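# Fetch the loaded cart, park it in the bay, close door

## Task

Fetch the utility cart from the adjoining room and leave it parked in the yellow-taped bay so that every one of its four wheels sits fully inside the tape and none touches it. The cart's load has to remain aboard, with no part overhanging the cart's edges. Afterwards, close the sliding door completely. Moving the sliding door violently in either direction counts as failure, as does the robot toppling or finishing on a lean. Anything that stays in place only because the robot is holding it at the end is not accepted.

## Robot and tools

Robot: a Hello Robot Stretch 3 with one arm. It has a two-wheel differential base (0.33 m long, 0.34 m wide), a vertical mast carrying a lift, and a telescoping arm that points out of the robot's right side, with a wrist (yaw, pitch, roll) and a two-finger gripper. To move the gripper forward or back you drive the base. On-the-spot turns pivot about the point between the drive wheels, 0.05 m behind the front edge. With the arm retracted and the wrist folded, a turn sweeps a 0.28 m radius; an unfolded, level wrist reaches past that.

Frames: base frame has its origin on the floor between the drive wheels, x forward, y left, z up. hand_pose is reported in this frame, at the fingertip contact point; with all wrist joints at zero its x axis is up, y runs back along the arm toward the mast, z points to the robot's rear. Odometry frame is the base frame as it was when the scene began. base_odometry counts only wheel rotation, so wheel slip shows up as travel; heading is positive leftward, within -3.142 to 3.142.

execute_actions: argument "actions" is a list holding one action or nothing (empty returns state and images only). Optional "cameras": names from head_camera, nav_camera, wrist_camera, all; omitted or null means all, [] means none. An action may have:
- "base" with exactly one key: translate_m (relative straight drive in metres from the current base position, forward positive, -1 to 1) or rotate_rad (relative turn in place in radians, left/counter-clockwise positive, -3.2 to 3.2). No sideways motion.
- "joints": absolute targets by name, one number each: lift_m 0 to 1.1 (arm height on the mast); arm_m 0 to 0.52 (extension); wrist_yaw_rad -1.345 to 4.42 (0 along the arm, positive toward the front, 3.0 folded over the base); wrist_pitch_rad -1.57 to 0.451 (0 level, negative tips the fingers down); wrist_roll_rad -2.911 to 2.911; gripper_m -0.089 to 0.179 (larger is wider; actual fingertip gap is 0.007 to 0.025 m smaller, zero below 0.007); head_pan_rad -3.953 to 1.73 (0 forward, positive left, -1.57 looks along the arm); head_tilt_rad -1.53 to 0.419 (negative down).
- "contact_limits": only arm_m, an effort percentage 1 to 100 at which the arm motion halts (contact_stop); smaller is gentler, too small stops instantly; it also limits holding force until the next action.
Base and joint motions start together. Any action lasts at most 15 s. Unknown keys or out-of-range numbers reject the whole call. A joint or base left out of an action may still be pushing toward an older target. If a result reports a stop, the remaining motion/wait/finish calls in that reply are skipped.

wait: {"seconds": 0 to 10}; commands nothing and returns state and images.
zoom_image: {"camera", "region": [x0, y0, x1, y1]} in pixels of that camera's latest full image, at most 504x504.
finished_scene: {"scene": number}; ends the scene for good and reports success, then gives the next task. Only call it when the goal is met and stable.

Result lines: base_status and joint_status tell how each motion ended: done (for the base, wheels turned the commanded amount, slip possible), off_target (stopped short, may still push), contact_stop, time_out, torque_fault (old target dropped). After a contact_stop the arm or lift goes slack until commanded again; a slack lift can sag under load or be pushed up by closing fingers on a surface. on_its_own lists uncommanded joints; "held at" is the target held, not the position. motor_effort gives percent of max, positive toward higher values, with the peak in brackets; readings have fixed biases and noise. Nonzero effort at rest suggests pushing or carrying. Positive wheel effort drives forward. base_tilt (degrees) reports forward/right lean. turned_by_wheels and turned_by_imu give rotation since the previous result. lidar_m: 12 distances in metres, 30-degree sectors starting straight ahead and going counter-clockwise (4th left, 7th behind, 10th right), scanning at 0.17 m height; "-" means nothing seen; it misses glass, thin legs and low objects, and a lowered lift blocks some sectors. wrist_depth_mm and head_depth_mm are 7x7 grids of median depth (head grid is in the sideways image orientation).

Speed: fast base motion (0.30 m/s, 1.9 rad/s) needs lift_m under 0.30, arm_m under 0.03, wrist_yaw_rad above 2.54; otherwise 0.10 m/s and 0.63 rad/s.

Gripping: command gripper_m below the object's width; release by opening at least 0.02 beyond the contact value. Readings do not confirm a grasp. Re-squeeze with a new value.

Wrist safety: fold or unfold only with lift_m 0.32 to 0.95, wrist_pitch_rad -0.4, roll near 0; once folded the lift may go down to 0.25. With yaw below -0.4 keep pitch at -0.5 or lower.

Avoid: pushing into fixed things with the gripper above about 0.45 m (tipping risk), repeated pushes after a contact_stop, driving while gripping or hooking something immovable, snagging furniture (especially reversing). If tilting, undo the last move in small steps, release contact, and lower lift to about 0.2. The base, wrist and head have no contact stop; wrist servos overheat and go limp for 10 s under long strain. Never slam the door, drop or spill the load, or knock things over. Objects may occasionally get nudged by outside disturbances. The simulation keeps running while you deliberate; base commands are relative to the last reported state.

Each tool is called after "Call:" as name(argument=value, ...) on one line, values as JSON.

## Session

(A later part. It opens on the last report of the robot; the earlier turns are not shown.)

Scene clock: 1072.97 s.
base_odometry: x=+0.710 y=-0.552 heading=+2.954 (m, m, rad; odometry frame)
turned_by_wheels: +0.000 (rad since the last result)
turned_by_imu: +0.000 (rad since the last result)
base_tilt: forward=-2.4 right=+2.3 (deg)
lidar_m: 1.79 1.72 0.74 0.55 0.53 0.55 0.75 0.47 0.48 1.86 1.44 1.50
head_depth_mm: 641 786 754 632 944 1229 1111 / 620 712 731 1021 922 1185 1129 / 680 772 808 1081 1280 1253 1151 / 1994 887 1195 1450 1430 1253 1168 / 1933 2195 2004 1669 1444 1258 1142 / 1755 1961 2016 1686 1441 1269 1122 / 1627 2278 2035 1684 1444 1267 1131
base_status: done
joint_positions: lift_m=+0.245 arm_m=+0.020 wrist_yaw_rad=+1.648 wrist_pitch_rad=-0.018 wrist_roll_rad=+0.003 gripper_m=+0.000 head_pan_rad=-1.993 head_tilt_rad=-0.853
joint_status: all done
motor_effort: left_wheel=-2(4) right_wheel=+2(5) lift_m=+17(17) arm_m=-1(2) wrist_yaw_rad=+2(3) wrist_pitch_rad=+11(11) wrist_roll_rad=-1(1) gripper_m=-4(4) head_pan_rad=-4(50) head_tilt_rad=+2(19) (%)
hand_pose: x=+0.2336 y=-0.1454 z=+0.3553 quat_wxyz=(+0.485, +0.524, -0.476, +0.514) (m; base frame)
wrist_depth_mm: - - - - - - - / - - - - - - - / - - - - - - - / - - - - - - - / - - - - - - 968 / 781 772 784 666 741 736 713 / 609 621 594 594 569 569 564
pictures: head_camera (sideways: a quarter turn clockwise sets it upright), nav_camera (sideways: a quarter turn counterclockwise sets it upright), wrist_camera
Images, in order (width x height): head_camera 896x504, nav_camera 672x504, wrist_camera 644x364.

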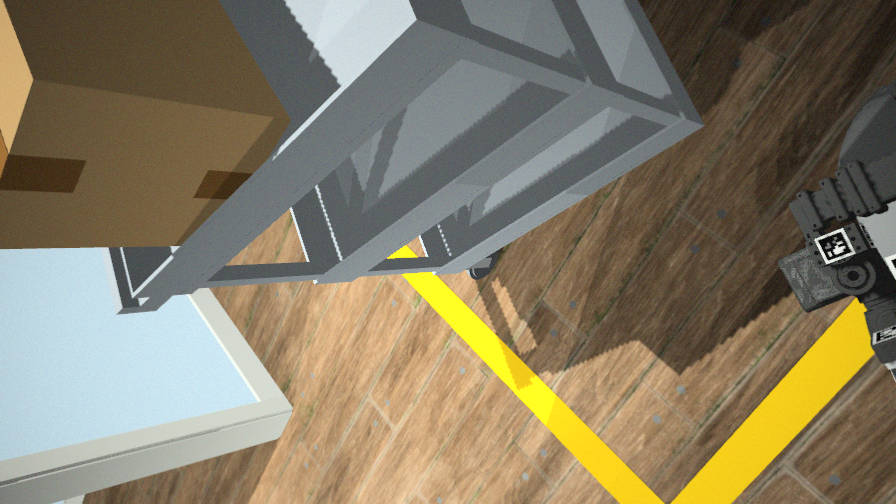

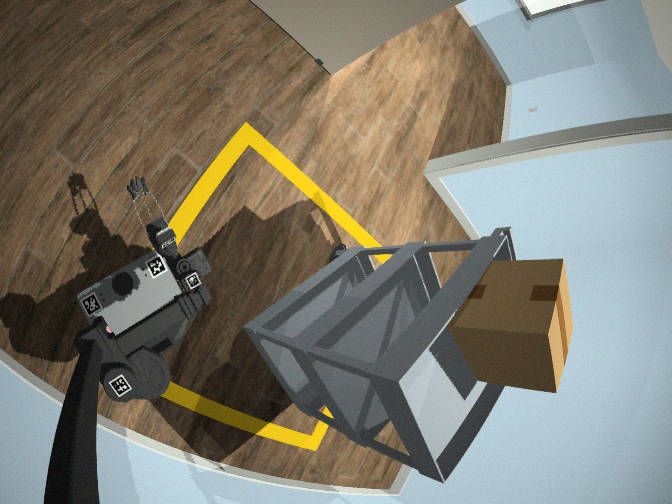

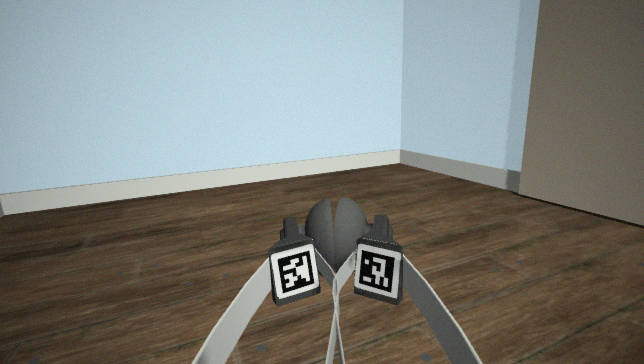

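Call:
execute_actions(actions=[{"base":{"rotate_rad":-1.285},"joints":{"wrist_yaw_rad":1.57,"head_pan_rad":-0.6,"head_tilt_rad":-0.9}}], cameras=[])

Call:
execute_actions(actions=[{"base":{"translate_m":0.825}}], cameras=["nav_camera"])

Call:
execute_actions(actions=[{"base":{"rotate_rad":-1.325},"joints":{"gripper_m":0.15,"head_pan_rad":-0.3}}])

Scene clock: 1094.37 s.
base_odometry: x=+0.710 y=-0.552 heading=+1.669 (m, m, rad; odometry frame)
turned_by_wheels: -1.285 (rad since the last result)
turned_by_imu: -1.289 (rad since the last result)
base_tilt: forward=-2.4 right=+2.4 (deg)
lidar_m: 1.44 1.45 1.77 1.72 1.01 0.60 0.53 0.53 0.62 0.61 0.46 0.70
head_depth_mm: 610 697 685 969 866 1200 1110 / 680 754 777 1017 1195 1201 1125 / 910 840 1170 1371 1345 1242 1129 / 1935 2190 1866 1598 1401 1254 1111 / 1786 2037 1906 1630 1407 1248 1113 / 1702 2144 1922 1626 1416 1246 1119 / 3053 2324 1917 1638 1415 1255 1124
base_status: done
joint_positions: lift_m=+0.245 arm_m=+0.020 wrist_yaw_rad=+1.572 wrist_pitch_rad=-0.018 wrist_roll_rad=+0.003 gripper_m=+0.000 head_pan_rad=-0.607 head_tilt_rad=-0.889
joint_status: all done
motor_effort: left_wheel=+2(4) right_wheel=-3(5) lift_m=+17(17) arm_m=-2(2) wrist_yaw_rad=-2(6) wrist_pitch_rad=+11(11) wrist_roll_rad=-1(2) gripper_m=-4(3) head_pan_rad=+5(51) head_tilt_rad=-7(14) (%)
hand_pose: x=+0.2344 y=-0.1650 z=+0.3553 quat_wxyz=(+0.504, +0.505, -0.496, +0.495) (m; base frame)
wrist_depth_mm: - - - - - - 401 / - - - - - - - / - - - - - - - / - - - - - - - / - - - - - 880 611 / 791 766 776 672 743 716 414 / 623 599 594 568 574 560 381
pictures: none
No camera images: the call's "cameras" was empty. Leave "cameras" out to get every camera's image.

Scene clock: 1103.73 s.
base_odometry: x=+0.629 y=+0.269 heading=+1.669 (m, m, rad; odometry frame)
turned_by_wheels: +0.000 (rad since the last result)
turned_by_imu: +0.000 (rad since the last result)
base_tilt: forward=-2.4 right=+2.4 (deg)
lidar_m: 0.64 0.64 0.76 1.48 1.92 1.51 1.33 0.65 0.56 0.56 1.33 1.14
head_depth_mm: 1342 1694 1876 1596 1391 1233 1100 / 1151 1404 1741 1593 1402 1235 1126 / 1022 1220 1476 1601 1396 1243 1117 / 2261 2195 1808 1622 1392 1248 1116 / 2553 2327 1912 1614 1414 1247 1117 / 2780 2354 1928 1628 1406 1251 1117 / 2932 2369 1918 1630 1414 1239 1117
base_status: done
joint_positions: lift_m=+0.245 arm_m=+0.020 wrist_yaw_rad=+1.572 wrist_pitch_rad=-0.018 wrist_roll_rad=+0.003 gripper_m=+0.000 head_pan_rad=-0.607 head_tilt_rad=-0.889
joint_status: not commanded
motor_effort: left_wheel=+2(5) right_wheel=-3(4) lift_m=+17(17) arm_m=-3(3) wrist_yaw_rad=-2(2) wrist_pitch_rad=+11(11) wrist_roll_rad=-1(1) gripper_m=-3(3) head_pan_rad=+5(5) head_tilt_rad=-7(6) (%)
hand_pose: x=+0.2344 y=-0.1650 z=+0.3553 quat_wxyz=(+0.504, +0.505, -0.496, +0.495) (m; base frame)
wrist_depth_mm: 488 509 - - - - 738 / 507 528 - - - - 771 / 517 542 - - - - 796 / 529 559 - - - - 841 / 557 579 - - - 959 836 / 578 606 763 679 743 703 728 / 574 613 595 584 581 580 561
pictures: nav_camera (sideways: a quarter turn counterclockwise sets it upright)
Images, in order (width x height): nav_camera 672x504.

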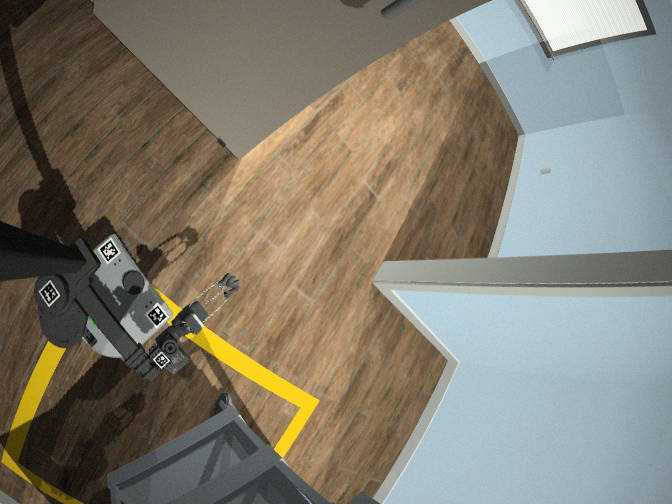

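Scene clock: 1106.77 s.
base_odometry: x=+0.629 y=+0.269 heading=+0.344 (m, m, rad; odometry frame)
turned_by_wheels: -1.325 (rad since the last result)
turned_by_imu: -1.330 (rad since the last result)
base_tilt: forward=-2.4 right=+2.4 (deg)
lidar_m: 1.86 1.14 2.69 0.64 0.67 0.93 1.91 1.85 1.37 1.33 0.58 0.56
head_depth_mm: 500 559 639 1011 1186 1230 1106 / 571 600 660 1016 1208 1237 1124 / 1710 829 696 1021 1236 1238 1107 / 1721 1893 702 1572 1382 1242 1113 / 1684 1944 1875 1618 1405 1246 1110 / 1639 1911 1920 1641 1419 1242 1116 / 1592 1847 1937 1632 1414 1247 1119
base_status: done
joint_positions: lift_m=+0.245 arm_m=+0.020 wrist_yaw_rad=+1.572 wrist_pitch_rad=-0.018 wrist_roll_rad=+0.003 gripper_m=+0.150 head_pan_rad=-0.307 head_tilt_rad=-0.889
joint_status: all done
motor_effort: left_wheel=+2(6) right_wheel=-3(6) lift_m=+17(17) arm_m=-2(2) wrist_yaw_rad=-2(2) wrist_pitch_rad=+11(11) wrist_roll_rad=-1(1) gripper_m=+0(94) head_pan_rad=+4(31) head_tilt_rad=-6(7) (%)
hand_pose: x=+0.2344 y=-0.1650 z=+0.3553 quat_wxyz=(+0.504, +0.505, -0.496, +0.495) (m; base frame)
wrist_depth_mm: - - - - 373 335 295 / - - - - 677 - - / - - - - - - - / - - - - - 796 - / 954 - - 982 644 683 621 / 791 - 754 708 448 404 472 / 623 602 592 548 558 522 362
pictures: head_camera (sideways: a quarter turn clockwise sets it upright), nav_camera (sideways: a quarter turn counterclockwise sets it upright), wrist_camera
Images, in order (width x height): head_camera 896x504, nav_camera 672x504, wrist_camera 644x364.

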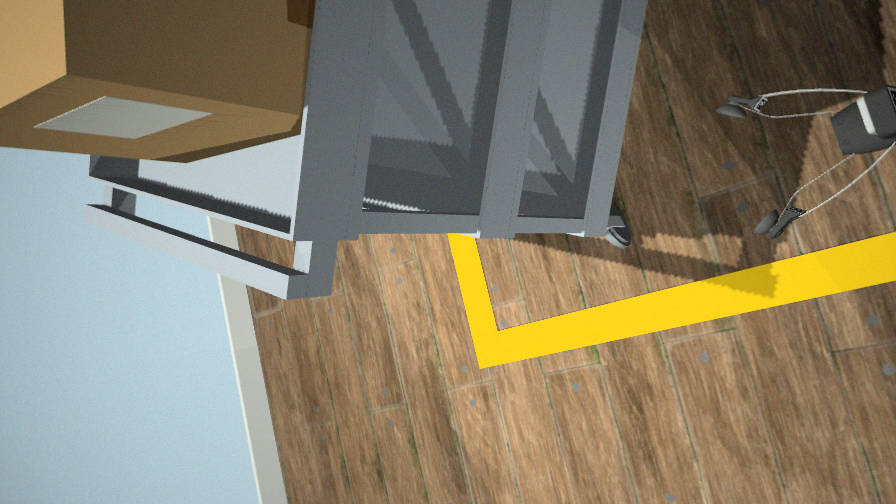

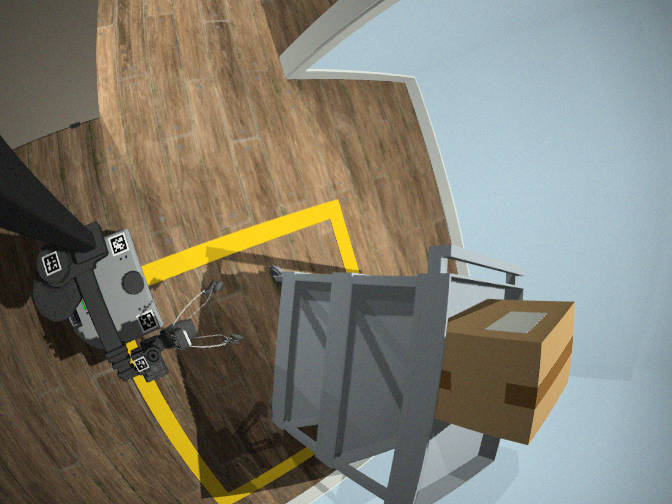

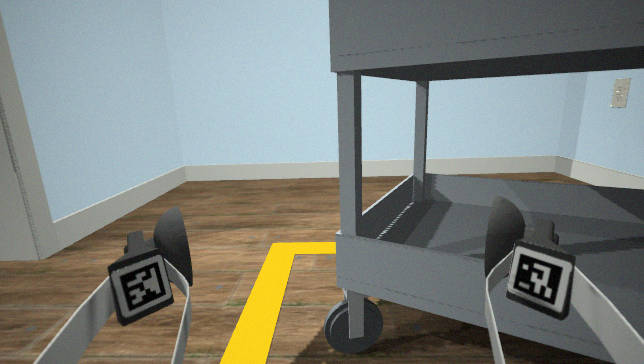

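Call:
execute_actions(actions=[{"base":{"translate_m":0.25},"joints":{"arm_m":0.045}}], cameras=["wrist_camera"])

Scene clock: 1112.30 s.
base_odometry: x=+0.864 y=+0.354 heading=+0.345 (m, m, rad; odometry frame)
turned_by_wheels: +0.000 (rad since the last result)
turned_by_imu: +0.000 (rad since the last result)
base_tilt: forward=-2.3 right=+2.4 (deg)
lidar_m: 1.61 0.95 0.95 3.43 0.68 0.92 2.16 1.86 1.37 0.49 0.35 0.34
head_depth_mm: 1555 578 597 585 835 973 1102 / 1589 1716 739 611 838 1022 1131 / 1550 1739 1811 552 1331 1109 1110 / 1507 1751 1905 1610 1407 1247 1114 / 1462 1689 1869 1619 1417 1249 1110 / 1407 1633 1838 1624 1413 1243 1118 / 1375 1586 1828 1625 1417 1246 1120
base_status: done
joint_positions: lift_m=+0.245 arm_m=+0.045 wrist_yaw_rad=+1.571 wrist_pitch_rad=-0.018 wrist_roll_rad=+0.003 gripper_m=+0.150 head_pan_rad=-0.307 head_tilt_rad=-0.889
joint_status: all done
motor_effort: left_wheel=+2(5) right_wheel=-3(3) lift_m=+17(17) arm_m=+4(3) wrist_yaw_rad=-1(2) wrist_pitch_rad=+11(11) wrist_roll_rad=-1(1) gripper_m=+0(0) head_pan_rad=+4(6) head_tilt_rad=-6(7) (%)
hand_pose: x=+0.2344 y=-0.1896 z=+0.3553 quat_wxyz=(+0.504, +0.505, -0.496, +0.495) (m; base frame)
wrist_depth_mm: - - - 192 172 181 190 / - - - 204 - - - / - - - 213 - - - / - - - - - - - / 955 - - 918 608 606 520 / 798 - 778 674 447 438 465 / 637 600 598 331 368 367 358
pictures: wrist_camera
Images, in order (width x height): wrist_camera 644x364.

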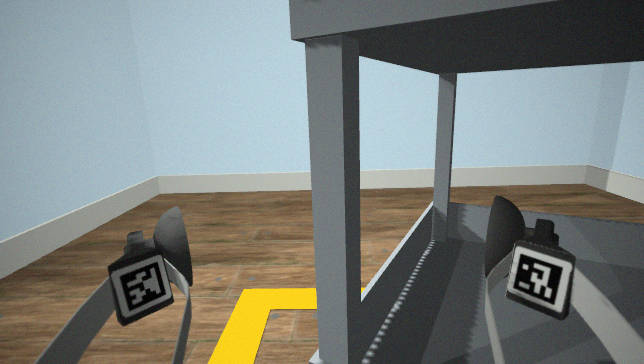

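Call:
execute_actions(actions=[{"base":{"translate_m":0.09}}], cameras=["wrist_camera"])

Scene clock: 1115.30 s.
base_odometry: x=+0.949 y=+0.384 heading=+0.345 (m, m, rad; odometry frame)
turned_by_wheels: +0.000 (rad since the last result)
turned_by_imu: +0.000 (rad since the last result)
base_tilt: forward=-2.3 right=+2.3 (deg)
lidar_m: 1.52 0.96 0.89 3.44 0.81 0.92 2.25 1.86 1.38 0.38 0.27 0.26
head_depth_mm: 1551 1729 667 600 531 765 1049 / 1493 1710 679 583 501 724 1025 / 1456 1704 1887 1580 1325 1218 1090 / 1414 1650 1844 1612 1407 1247 1111 / 1376 1588 1819 1616 1406 1250 1112 / 1335 1536 1788 1629 1422 1244 1117 / 1303 1489 1760 1629 1425 1248 1119
base_status: done
joint_positions: lift_m=+0.245 arm_m=+0.045 wrist_yaw_rad=+1.571 wrist_pitch_rad=-0.018 wrist_roll_rad=+0.003 gripper_m=+0.150 head_pan_rad=-0.307 head_tilt_rad=-0.889
joint_status: not commanded
motor_effort: left_wheel=+2(5) right_wheel=-4(4) lift_m=+17(16) arm_m=+4(4) wrist_yaw_rad=-2(2) wrist_pitch_rad=+11(11) wrist_roll_rad=-1(1) gripper_m=-1(0) head_pan_rad=+4(5) head_tilt_rad=-6(6) (%)
hand_pose: x=+0.2344 y=-0.1896 z=+0.3553 quat_wxyz=(+0.504, +0.505, -0.496, +0.495) (m; base frame)
wrist_depth_mm: - - - 111 170 181 189 / - - - 114 - - - / - - - 120 - - - / - - - 124 - - - / 945 - - 130 962 529 952 / 787 - 776 135 449 448 444 / 631 608 596 142 342 364 360
pictures: wrist_camera
Images, in order (width x height): wrist_camera 644x364.

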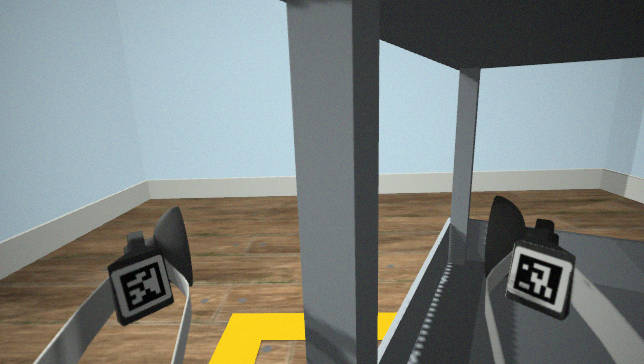

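Call:
execute_actions(actions=[{"joints":{"gripper_m":0.01}}], cameras=[])

Call:
execute_actions(actions=[{"base":{"translate_m":-0.2},"joints":{"arm_m":0.10,"head_pan_rad":-0.6,"head_tilt_rad":-0.9}}])

Scene clock: 1119.00 s.
base_odometry: x=+0.949 y=+0.384 heading=+0.345 (m, m, rad; odometry frame)
turned_by_wheels: +0.000 (rad since the last result)
turned_by_imu: +0.000 (rad since the last result)
base_tilt: forward=-2.3 right=+2.4 (deg)
lidar_m: 1.52 0.97 0.89 3.42 0.81 0.92 2.25 1.86 1.38 0.38 0.27 0.26
head_depth_mm: 1557 1747 669 599 532 766 1058 / 1501 1696 679 582 501 722 1022 / 1449 1708 1890 1566 1331 1219 1090 / 1409 1649 1865 1612 1403 1241 1110 / 1371 1594 1829 1637 1412 1247 1117 / 1338 1539 1793 1621 1402 1252 1114 / 1295 1487 1795 1636 1415 1254 1116
base_status: not commanded
joint_positions: lift_m=+0.245 arm_m=+0.045 wrist_yaw_rad=+1.559 wrist_pitch_rad=-0.018 wrist_roll_rad=+0.003 gripper_m=+0.011 head_pan_rad=-0.307 head_tilt_rad=-0.889
joint_status: all done
on_its_own: wrist_yaw_rad is at rest, and its effort (+14) is outside its rest range (-12 to +12)
motor_effort: left_wheel=+1(2) right_wheel=-4(5) lift_m=+17(17) arm_m=+2(4) wrist_yaw_rad=+14(15) wrist_pitch_rad=+11(11) wrist_roll_rad=-1(1) gripper_m=-16(97) head_pan_rad=+5(5) head_tilt_rad=-6(6) (%)
hand_pose: x=+0.2344 y=-0.1929 z=+0.3553 quat_wxyz=(+0.507, +0.502, -0.499, +0.492) (m; base frame)
wrist_depth_mm: - - - 110 171 180 189 / - - - 114 - - - / - - - 119 - - - / - - - 125 - - - / 970 - - 128 511 528 958 / 786 782 796 134 488 466 441 / 615 606 593 144 357 366 363
pictures: none
No camera images: the call's "cameras" was empty. Leave "cameras" out to get every camera's image.

Scene clock: 1122.20 s.
base_odometry: x=+0.761 y=+0.317 heading=+0.345 (m, m, rad; odometry frame)
turned_by_wheels: +0.000 (rad since the last result)
turned_by_imu: +0.001 (rad since the last result)
base_tilt: forward=-2.4 right=+2.4 (deg)
lidar_m: 1.72 1.03 1.11 0.65 0.67 0.92 2.05 1.86 1.38 0.51 0.31 0.38
head_depth_mm: 478 442 499 566 845 1145 1138 / 482 501 577 609 584 1060 1078 / 528 581 665 568 799 1116 1109 / 1832 1949 674 995 1334 1249 1113 / 1723 1909 1856 1632 1411 1242 1112 / 1617 1850 1909 1624 1411 1245 1117 / 1527 1732 1884 1627 1417 1254 1126
base_status: done
joint_positions: lift_m=+0.245 arm_m=+0.100 wrist_yaw_rad=+1.483 wrist_pitch_rad=-0.016 wrist_roll_rad=+0.002 gripper_m=+0.011 head_pan_rad=-0.593 head_tilt_rad=-0.889
joint_status: all done
on_its_own: wrist_yaw_rad is held at +1.498, not at your +1.570, by its stall guard, which is not easing now; wrist_yaw_rad is at rest, and its effort (+19) is outside its rest range (-12 to +12)
motor_effort: left_wheel=+1(9) right_wheel=-5(25) lift_m=+17(17) arm_m=-4(11) wrist_yaw_rad=+19(74) wrist_pitch_rad=+10(11) wrist_roll_rad=-2(1) gripper_m=-16(20) head_pan_rad=-4(31) head_tilt_rad=-7(4) (%)
hand_pose: x=+0.2334 y=-0.2678 z=+0.3556 quat_wxyz=(+0.525, +0.482, -0.518, +0.473) (m; base frame)
wrist_depth_mm: - - - 106 170 177 187 / - - - 111 - - - / - - - 114 - - - / - - - 120 - - - / - - - 123 565 549 525 / 788 770 757 129 441 467 468 / 613 604 595 136 374 364 365
pictures: head_camera (sideways: a quarter turn clockwise sets it upright), nav_camera (sideways: a quarter turn counterclockwise sets it upright), wrist_camera
Images, in order (width x height): head_camera 896x504, nav_camera 672x504, wrist_camera 644x364.

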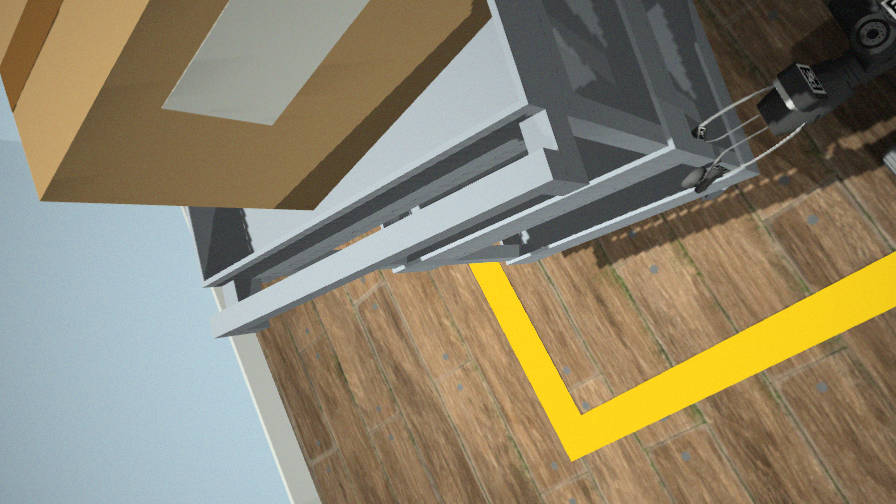

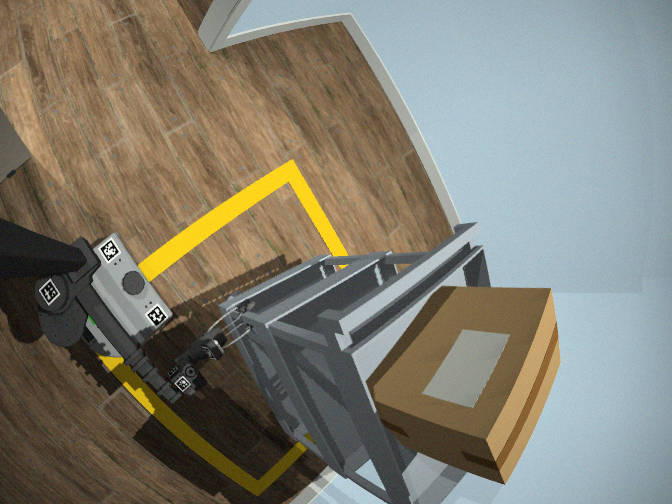

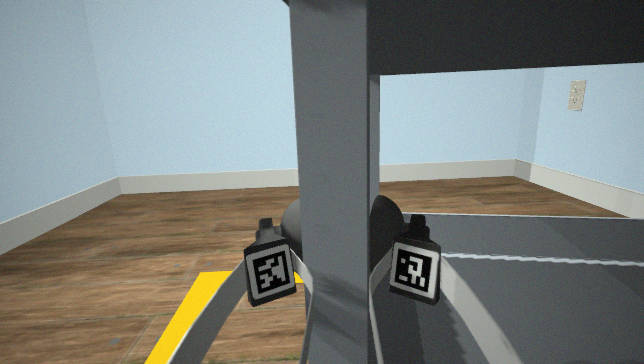

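Call:
execute_actions(actions=[{"base":{"translate_m":-0.15},"joints":{"wrist_yaw_rad":1.5}}])

Scene clock: 1127.53 s.
base_odometry: x=+0.619 y=+0.266 heading=+0.345 (m, m, rad; odometry frame)
turned_by_wheels: +0.000 (rad since the last result)
turned_by_imu: +0.002 (rad since the last result)
base_tilt: forward=-2.3 right=+2.4 (deg)
lidar_m: 1.87 1.15 2.70 0.64 0.67 0.93 1.90 1.85 1.37 0.66 0.34 0.41
head_depth_mm: 478 456 523 586 863 1193 1128 / 481 500 580 599 595 1057 1091 / 504 554 640 550 902 1174 1112 / 1903 771 658 975 1262 1243 1115 / 1868 2065 735 1597 1412 1238 1117 / 1758 2011 1922 1621 1408 1246 1119 / 1668 1895 1929 1635 1429 1253 1119
base_status: done
joint_positions: lift_m=+0.245 arm_m=+0.100 wrist_yaw_rad=+1.342 wrist_pitch_rad=-0.016 wrist_roll_rad=+0.002 gripper_m=+0.011 head_pan_rad=-0.593 head_tilt_rad=-0.889
joint_status: wrist_yaw_rad off_target (ended at +1.342, target +1.500)
on_its_own: wrist_yaw_rad is held at +1.354, not at your +1.500, by its stall guard, which is not easing now; wrist_yaw_rad is at rest, and its effort (+15) is outside its rest range (-12 to +12)
motor_effort: left_wheel=+2(3) right_wheel=-7(15) lift_m=+17(17) arm_m=-4(5) wrist_yaw_rad=+15(84) wrist_pitch_rad=+10(10) wrist_roll_rad=-1(1) gripper_m=-15(20) head_pan_rad=-3(4) head_tilt_rad=-6(6) (%)
hand_pose: x=+0.2278 y=-0.3035 z=+0.3557 quat_wxyz=(+0.557, +0.445, -0.550, +0.435) (m; base frame)
wrist_depth_mm: - - - 108 167 178 186 / - - - 111 - - 617 / - - - 116 - - 974 / - - - 121 - - 948 / - - - 125 625 639 585 / 796 790 771 130 430 467 451 / 613 611 589 137 372 371 362
pictures: head_camera (sideways: a quarter turn clockwise sets it upright), nav_camera (sideways: a quarter turn counterclockwise sets it upright), wrist_camera
Images, in order (width x height): head_camera 896x504, nav_camera 672x504, wrist_camera 644x364.

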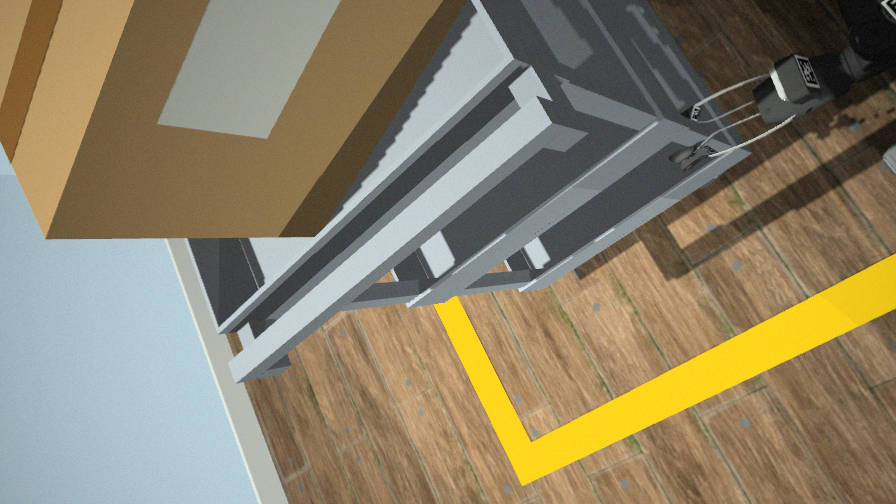

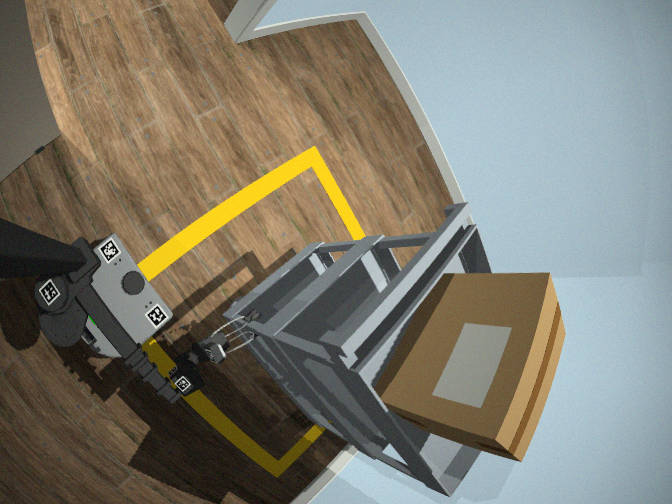

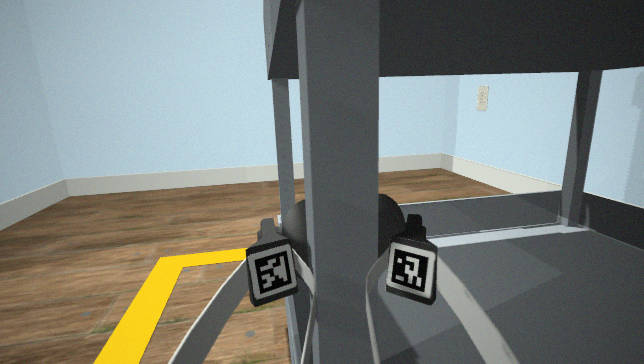

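Call:
execute_actions(actions=[{"joints":{"gripper_m":0.15,"wrist_yaw_rad":1.35}}], cameras=[])

Call:
execute_actions(actions=[{"base":{"translate_m":-0.3},"joints":{"head_pan_rad":-1.1,"head_tilt_rad":-0.8}}])

Scene clock: 1141.70 s.
base_odometry: x=+0.619 y=+0.266 heading=+0.345 (m, m, rad; odometry frame)
turned_by_wheels: +0.000 (rad since the last result)
turned_by_imu: +0.000 (rad since the last result)
base_tilt: forward=-2.3 right=+2.4 (deg)
lidar_m: 1.87 1.15 2.70 0.64 0.67 0.93 1.90 1.85 1.37 0.66 0.34 0.41
head_depth_mm: 478 457 523 587 863 1196 1128 / 481 500 582 600 595 1076 1087 / 505 555 641 561 900 1124 1112 / 1913 773 659 974 1266 1235 1113 / 1865 2048 734 1594 1403 1252 1118 / 1750 2003 1906 1631 1406 1244 1111 / 1673 1906 1915 1629 1410 1252 1116
base_status: not commanded
joint_positions: lift_m=+0.245 arm_m=+0.100 wrist_yaw_rad=+1.348 wrist_pitch_rad=-0.017 wrist_roll_rad=+0.002 gripper_m=+0.150 head_pan_rad=-0.593 head_tilt_rad=-0.889
joint_status: all done
motor_effort: left_wheel=+2(2) right_wheel=-3(8) lift_m=+17(17) arm_m=-3(4) wrist_yaw_rad=+3(13) wrist_pitch_rad=+11(11) wrist_roll_rad=-1(1) gripper_m=+0(93) head_pan_rad=-5(4) head_tilt_rad=-7(7) (%)
hand_pose: x=+0.2281 y=-0.3018 z=+0.3555 quat_wxyz=(+0.556, +0.446, -0.549, +0.436) (m; base frame)
wrist_depth_mm: - - - 107 169 180 189 / - - - 112 - - 603 / - - - 117 - - 998 / - - - 120 - - 960 / - - - 126 611 649 577 / 796 - 763 132 465 450 466 / 631 612 598 140 371 365 359
pictures: none
No camera images: the call's "cameras" was empty. Leave "cameras" out to get every camera's image.

Scene clock: 1145.93 s.
base_odometry: x=+0.337 y=+0.164 heading=+0.345 (m, m, rad; odometry frame)
turned_by_wheels: +0.000 (rad since the last result)
turned_by_imu: +0.001 (rad since the last result)
base_tilt: forward=-2.4 right=+2.4 (deg)
lidar_m: 2.17 1.40 0.67 0.65 0.68 0.94 1.61 1.67 1.36 1.32 0.67 0.56
head_depth_mm: 1136 1278 1464 1643 1456 1267 1141 / 1189 1356 1565 1689 1473 1275 1171 / 1257 1434 1679 1732 1474 1283 1110 / 1325 1026 1649 1425 1454 1280 1133 / 1401 1020 1236 1142 1367 1287 1133 / 1459 821 779 1112 1234 1218 1137 / 665 653 689 1035 908 1245 1137
base_status: done
joint_positions: lift_m=+0.245 arm_m=+0.100 wrist_yaw_rad=+1.348 wrist_pitch_rad=-0.017 wrist_roll_rad=+0.002 gripper_m=+0.150 head_pan_rad=-1.093 head_tilt_rad=-0.803
joint_status: all done
motor_effort: left_wheel=+2(4) right_wheel=-2(6) lift_m=+17(17) arm_m=-3(3) wrist_yaw_rad=+2(3) wrist_pitch_rad=+11(11) wrist_roll_rad=-1(1) gripper_m=+1(1) head_pan_rad=-4(40) head_tilt_rad=+2(16) (%)
hand_pose: x=+0.2281 y=-0.3018 z=+0.3554 quat_wxyz=(+0.556, +0.447, -0.549, +0.436) (m; base frame)
wrist_depth_mm: - - - 377 395 415 434 / - - - 513 633 783 934 / - - - - - - - / - - - 891 921 927 - / - - - 626 644 685 521 / 797 - 750 462 484 653 656 / 622 597 600 566 584 574 550
pictures: head_camera (sideways: a quarter turn clockwise sets it upright), nav_camera (sideways: a quarter turn counterclockwise sets it upright), wrist_camera
Images, in order (width x height): head_camera 896x504, nav_camera 672x504, wrist_camera 644x364.

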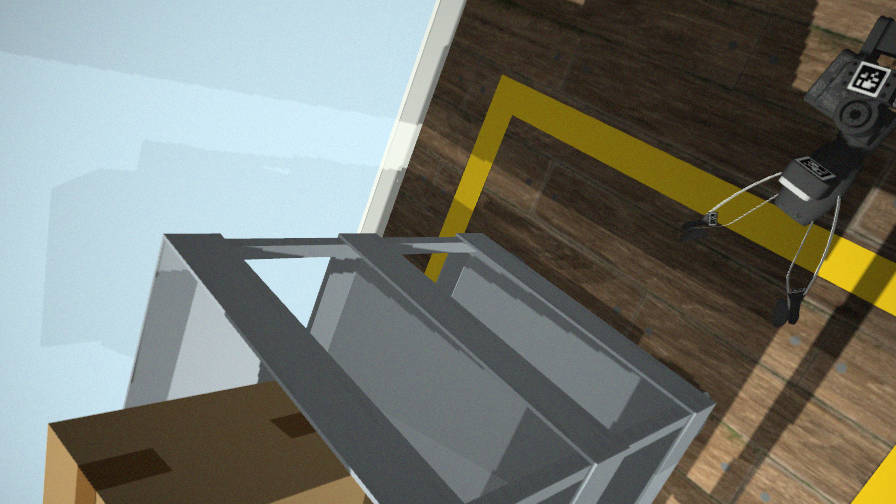

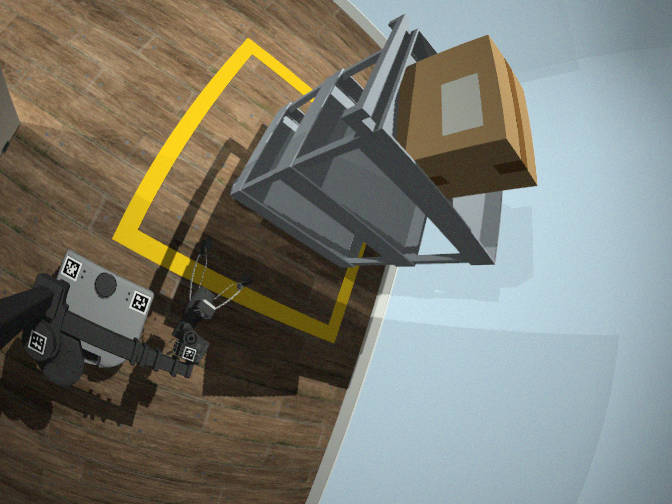

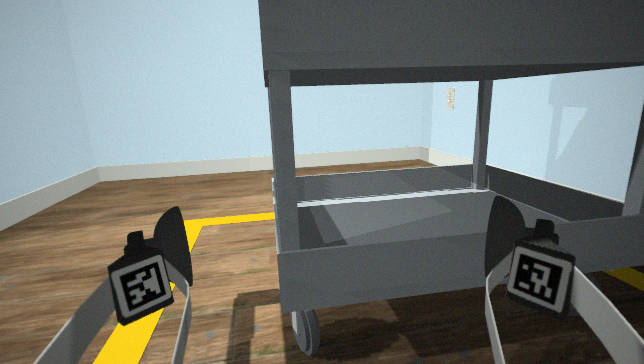

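Call:
zoom_image(camera="nav_camera", region=[220, 160, 520, 360])

Call:
zoom_image(camera="wrist_camera", region=[400, 150, 644, 364])

Region (220, 160, 520, 360) of nav_camera's 672x504 image, scaled by 1.680, with more detail than that image has.

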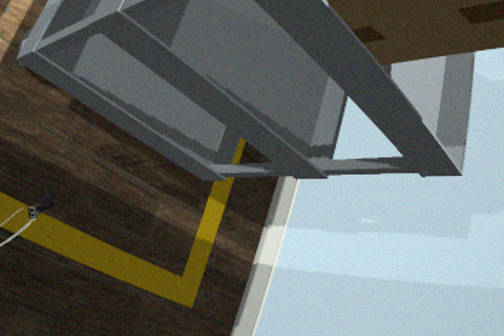

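Region (400, 150, 644, 364) of wrist_camera's 644x364 image, scaled by 2.066; it fills the top 442 rows of this view, and the rest is white.

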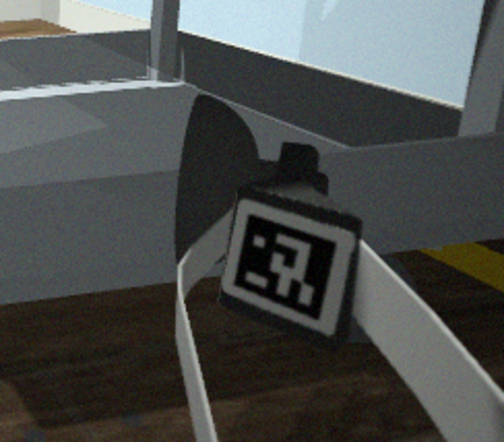

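Call:
execute_actions(actions=[{"base":{"translate_m":0.297}}], cameras=["wrist_camera"])

Scene clock: 1168.57 s.
base_odometry: x=+0.617 y=+0.265 heading=+0.345 (m, m, rad; odometry frame)
turned_by_wheels: +0.000 (rad since the last result)
turned_by_imu: +0.000 (rad since the last result)
base_tilt: forward=-2.4 right=+2.3 (deg)
lidar_m: 1.87 1.15 2.71 0.64 0.67 0.93 1.90 1.85 1.37 0.67 0.34 0.41
head_depth_mm: 1140 1261 1476 1655 1465 1278 1144 / 1193 941 835 1144 1430 1276 1165 / 1222 583 716 684 992 1238 1114 / 1282 455 502 595 622 862 1113 / 1320 471 520 624 522 1037 1114 / 1399 479 541 635 612 1184 1143 / 1491 494 565 633 947 1272 1133
base_status: done
joint_positions: lift_m=+0.245 arm_m=+0.100 wrist_yaw_rad=+1.348 wrist_pitch_rad=-0.017 wrist_roll_rad=+0.002 gripper_m=+0.150 head_pan_rad=-1.093 head_tilt_rad=-0.803
joint_status: not commanded
motor_effort: left_wheel=+2(6) right_wheel=-2(4) lift_m=+17(17) arm_m=-2(3) wrist_yaw_rad=+2(2) wrist_pitch_rad=+11(11) wrist_roll_rad=-1(1) gripper_m=+0(0) head_pan_rad=-4(3) head_tilt_rad=+2(2) (%)
hand_pose: x=+0.2281 y=-0.3018 z=+0.3554 quat_wxyz=(+0.556, +0.447, -0.549, +0.436) (m; base frame)
wrist_depth_mm: - - - 110 170 179 188 / - - - 115 - - 610 / - - - 120 - - 992 / - - - 124 - - 973 / - - - 129 629 645 587 / 800 - 764 134 473 443 470 / 621 605 590 142 371 362 358
pictures: wrist_camera
Images, in order (width x height): wrist_camera 644x364.

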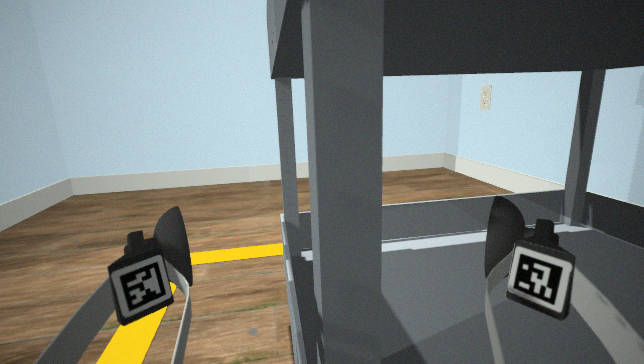

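Call:
execute_actions(actions=[{"joints":{"gripper_m":0.01}}], cameras=[])

Call:
execute_actions(actions=[{"base":{"translate_m":-0.06},"joints":{"arm_m":0.01,"wrist_yaw_rad":1.4}}])

Scene clock: 1171.97 s.
base_odometry: x=+0.617 y=+0.265 heading=+0.346 (m, m, rad; odometry frame)
turned_by_wheels: +0.000 (rad since the last result)
turned_by_imu: +0.001 (rad since the last result)
base_tilt: forward=-2.4 right=+2.4 (deg)
lidar_m: 1.87 1.15 2.71 0.64 0.67 0.93 1.90 1.85 1.37 0.67 0.34 0.41
head_depth_mm: 1138 1251 1470 1646 1473 1270 1144 / 1195 942 823 1145 1436 1269 1166 / 1230 579 713 684 987 1241 1101 / 1277 455 500 594 620 860 1111 / 1322 470 518 620 521 1031 1138 / 1413 480 541 632 611 1185 1137 / 1501 493 565 631 941 1271 1141
base_status: not commanded
joint_positions: lift_m=+0.245 arm_m=+0.100 wrist_yaw_rad=+1.341 wrist_pitch_rad=-0.017 wrist_roll_rad=+0.002 gripper_m=+0.011 head_pan_rad=-1.093 head_tilt_rad=-0.803
joint_status: all done
motor_effort: left_wheel=+2(3) right_wheel=-9(8) lift_m=+17(16) arm_m=-3(2) wrist_yaw_rad=+12(12) wrist_pitch_rad=+11(11) wrist_roll_rad=-1(1) gripper_m=-14(96) head_pan_rad=-3(5) head_tilt_rad=+2(2) (%)
hand_pose: x=+0.2277 y=-0.3036 z=+0.3554 quat_wxyz=(+0.558, +0.445, -0.550, +0.434) (m; base frame)
wrist_depth_mm: - - - 109 169 180 189 / - - - 113 - - 907 / - - - 118 - - 968 / - - - 123 - - 948 / - - - 127 629 643 581 / 795 756 764 132 432 464 460 / 616 606 600 139 369 366 365
pictures: none
No camera images: the call's "cameras" was empty. Leave "cameras" out to get every camera's image.

Scene clock: 1174.00 s.
base_odometry: x=+0.560 y=+0.245 heading=+0.345 (m, m, rad; odometry frame)
turned_by_wheels: +0.000 (rad since the last result)
turned_by_imu: -0.005 (rad since the last result)
base_tilt: forward=-2.4 right=+2.4 (deg)
lidar_m: 1.93 1.20 2.79 0.64 0.67 0.93 1.84 1.86 1.37 0.54 0.27 0.27
head_depth_mm: 1141 1272 824 1637 1465 1275 1120 / 1198 1306 812 1042 1272 1276 1130 / 1261 515 632 639 938 1200 1128 / 1323 455 433 519 565 846 1096 / 1381 458 399 490 557 645 1083 / 1467 461 424 530 570 465 1137 / 1519 462 453 576 583 1224 1138
base_status: done
joint_positions: lift_m=+0.245 arm_m=+0.010 wrist_yaw_rad=+1.371 wrist_pitch_rad=-0.017 wrist_roll_rad=+0.002 gripper_m=+0.011 head_pan_rad=-1.093 head_tilt_rad=-0.803
joint_status: wrist_yaw_rad off_target (ended at +1.371, target +1.400); the others done
on_its_own: wrist_yaw_rad is at rest, and its effort (+38) is outside its rest range (-12 to +12)
motor_effort: left_wheel=-2(8) right_wheel=+8(30) lift_m=+17(17) arm_m=-5(18) wrist_yaw_rad=+38(100) wrist_pitch_rad=+11(12) wrist_roll_rad=-1(1) gripper_m=-13(28) head_pan_rad=-5(4) head_tilt_rad=+1(2) (%)
hand_pose: x=+0.2293 y=-0.2063 z=+0.3554 quat_wxyz=(+0.551, +0.453, -0.544, +0.442) (m; base frame)
wrist_depth_mm: - - - 111 168 178 188 / - - - 115 - - - / - - - 119 - - - / - - - 124 - - - / - - - 128 591 605 613 / 800 774 764 133 427 466 457 / 612 606 585 141 370 367 363
pictures: head_camera (sideways: a quarter turn clockwise sets it upright), nav_camera (sideways: a quarter turn counterclockwise sets it upright), wrist_camera
Images, in order (width x height): head_camera 896x504, nav_camera 672x504, wrist_camera 644x364.

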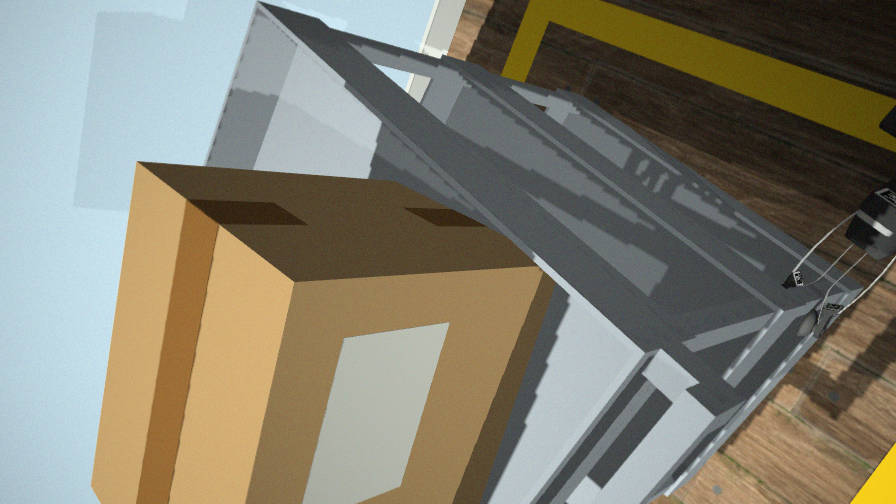

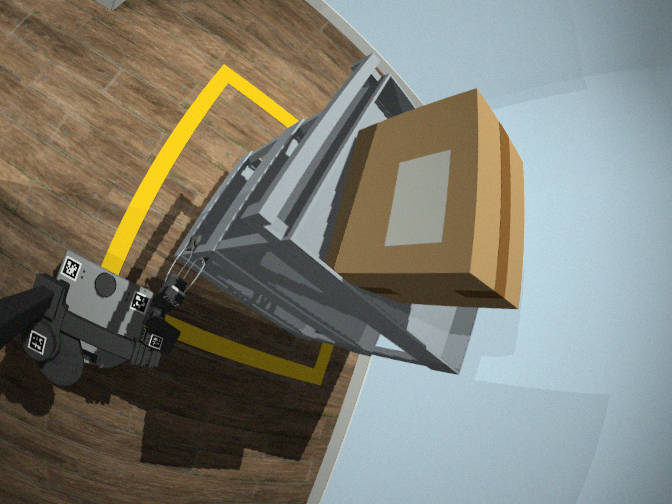

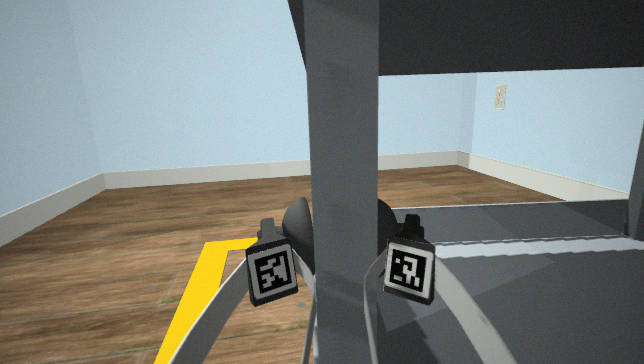

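Call:
execute_actions(actions=[{"joints":{"gripper_m":0.15,"wrist_yaw_rad":1.37}}], cameras=[])

Call:
execute_actions(actions=[{"base":{"translate_m":-0.15}}], cameras=["wrist_camera"])

Call:
execute_actions(actions=[{"base":{"rotate_rad":-0.08},"joints":{"gripper_m":0.0,"lift_m":0.35,"head_pan_rad":-0.3,"head_tilt_rad":-0.7}}], cameras=["head_camera","nav_camera"])

Scene clock: 1192.40 s.
base_odometry: x=+0.560 y=+0.245 heading=+0.346 (m, m, rad; odometry frame)
turned_by_wheels: +0.000 (rad since the last result)
turned_by_imu: +0.001 (rad since the last result)
base_tilt: forward=-2.4 right=+2.4 (deg)
lidar_m: 1.93 1.20 2.80 0.64 0.67 0.93 1.84 1.85 1.37 0.53 0.27 0.27
head_depth_mm: 1140 1265 827 1625 1477 1273 1124 / 1193 1309 807 1040 1274 1270 1126 / 1254 515 626 646 933 1201 1129 / 1328 455 427 514 561 842 1083 / 1374 456 400 493 559 625 1055 / 1454 460 425 530 570 471 1141 / 1516 462 453 576 563 1219 1138
base_status: not commanded
joint_positions: lift_m=+0.245 arm_m=+0.010 wrist_yaw_rad=+1.368 wrist_pitch_rad=-0.018 wrist_roll_rad=+0.002 gripper_m=+0.150 head_pan_rad=-1.093 head_tilt_rad=-0.803
joint_status: all done
motor_effort: left_wheel=+1(1) right_wheel=-1(4) lift_m=+17(17) arm_m=-3(2) wrist_yaw_rad=+3(19) wrist_pitch_rad=+11(11) wrist_roll_rad=-1(1) gripper_m=+0(95) head_pan_rad=-4(4) head_tilt_rad=+2(2) (%)
hand_pose: x=+0.2292 y=-0.2068 z=+0.3553 quat_wxyz=(+0.552, +0.452, -0.544, +0.441) (m; base frame)
wrist_depth_mm: - - - 109 169 179 189 / - - - 114 - - - / - - - 118 - - - / - - - 123 - - - / - - - 127 594 603 611 / 813 - 766 134 470 442 466 / 622 598 598 139 372 365 362
pictures: none
No camera images: the call's "cameras" was empty. Leave "cameras" out to get every camera's image.

Scene clock: 1195.13 s.
base_odometry: x=+0.419 y=+0.194 heading=+0.346 (m, m, rad; odometry frame)
turned_by_wheels: +0.000 (rad since the last result)
turned_by_imu: +0.001 (rad since the last result)
base_tilt: forward=-2.4 right=+2.3 (deg)
lidar_m: 2.08 1.33 0.67 0.65 0.67 0.93 1.69 1.76 1.37 1.32 0.45 0.39
head_depth_mm: 1137 1278 1454 1644 1461 1269 1125 / 1188 1326 1553 1699 1470 1276 1126 / 1252 1364 842 1106 1387 1276 1129 / 1324 972 817 1074 1225 1257 1156 / 1384 602 671 666 940 1138 1135 / 1431 504 542 587 904 849 1121 / 1519 463 484 605 566 1124 1139
base_status: done
joint_positions: lift_m=+0.245 arm_m=+0.010 wrist_yaw_rad=+1.368 wrist_pitch_rad=-0.018 wrist_roll_rad=+0.002 gripper_m=+0.150 head_pan_rad=-1.093 head_tilt_rad=-0.803
joint_status: not commanded
motor_effort: left_wheel=+1(3) right_wheel=-1(4) lift_m=+16(17) arm_m=-2(2) wrist_yaw_rad=+2(3) wrist_pitch_rad=+11(11) wrist_roll_rad=-1(1) gripper_m=+1(0) head_pan_rad=-5(3) head_tilt_rad=+2(1) (%)
hand_pose: x=+0.2292 y=-0.2068 z=+0.3553 quat_wxyz=(+0.552, +0.452, -0.544, +0.441) (m; base frame)
wrist_depth_mm: - - - 238 239 240 244 / - - - 291 638 - 690 / - - - - - - - / - - - 722 - - - / - - - 616 653 690 611 / 787 - 753 459 474 446 463 / 621 604 601 302 301 307 309
pictures: wrist_camera
Images, in order (width x height): wrist_camera 644x364.

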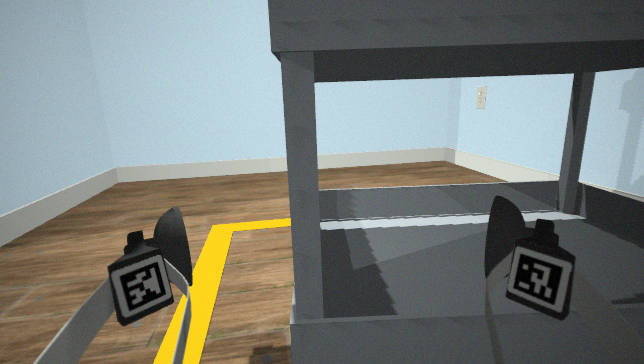

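Scene clock: 1197.13 s.
base_odometry: x=+0.419 y=+0.194 heading=+0.266 (m, m, rad; odometry frame)
turned_by_wheels: -0.080 (rad since the last result)
turned_by_imu: -0.080 (rad since the last result)
base_tilt: forward=-2.4 right=+2.3 (deg)
lidar_m: 0.73 1.33 0.68 0.65 0.66 0.86 1.69 1.72 1.40 1.32 0.48 0.39
head_depth_mm: 1838 574 471 526 588 884 1098 / 2026 578 541 607 596 867 1087 / 1963 617 653 701 576 779 1066 / 1903 2075 871 707 936 1279 1174 / 1836 2060 2235 1873 1589 1346 1164 / 1773 1988 2222 1945 1606 1354 1173 / 1721 1907 2161 1960 1602 1362 1176
base_status: done
joint_positions: lift_m=+0.349 arm_m=+0.010 wrist_yaw_rad=+1.368 wrist_pitch_rad=-0.019 wrist_roll_rad=+0.002 gripper_m=+0.000 head_pan_rad=-0.307 head_tilt_rad=-0.705
joint_status: all done
motor_effort: left_wheel=+2(4) right_wheel=-2(6) lift_m=+30(31) arm_m=-3(2) wrist_yaw_rad=+2(3) wrist_pitch_rad=+12(12) wrist_roll_rad=-1(1) gripper_m=-2(95) head_pan_rad=+5(52) head_tilt_rad=+3(16) (%)
hand_pose: x=+0.2291 y=-0.2067 z=+0.4592 quat_wxyz=(+0.552, +0.453, -0.544, +0.441) (m; base frame)
wrist_depth_mm: - - - - - - - / - - - 265 272 281 286 / - - - 269 278 288 298 / - - - 283 - - - / - - - - 779 818 - / - 984 965 617 652 643 600 / 756 753 721 508 516 503 502
pictures: head_camera (sideways: a quarter turn clockwise sets it upright), nav_camera (sideways: a quarter turn counterclockwise sets it upright)
Images, in order (width x height): head_camera 896x504, nav_camera 672x504.

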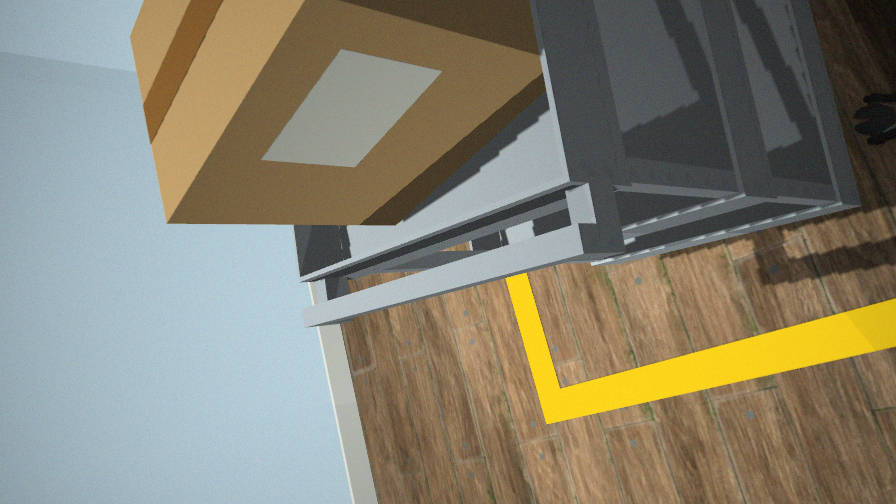

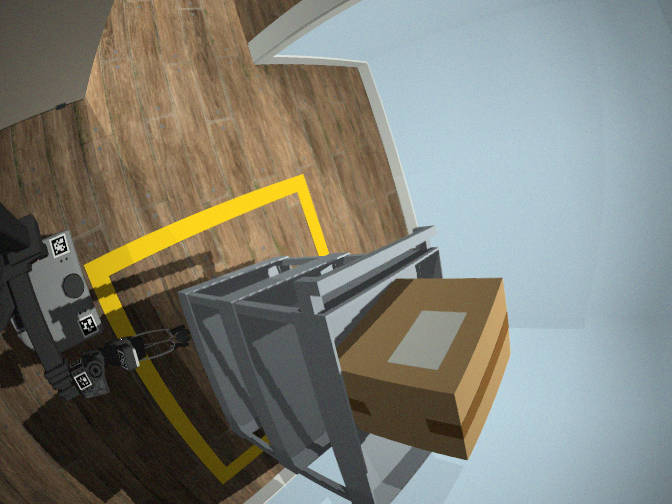

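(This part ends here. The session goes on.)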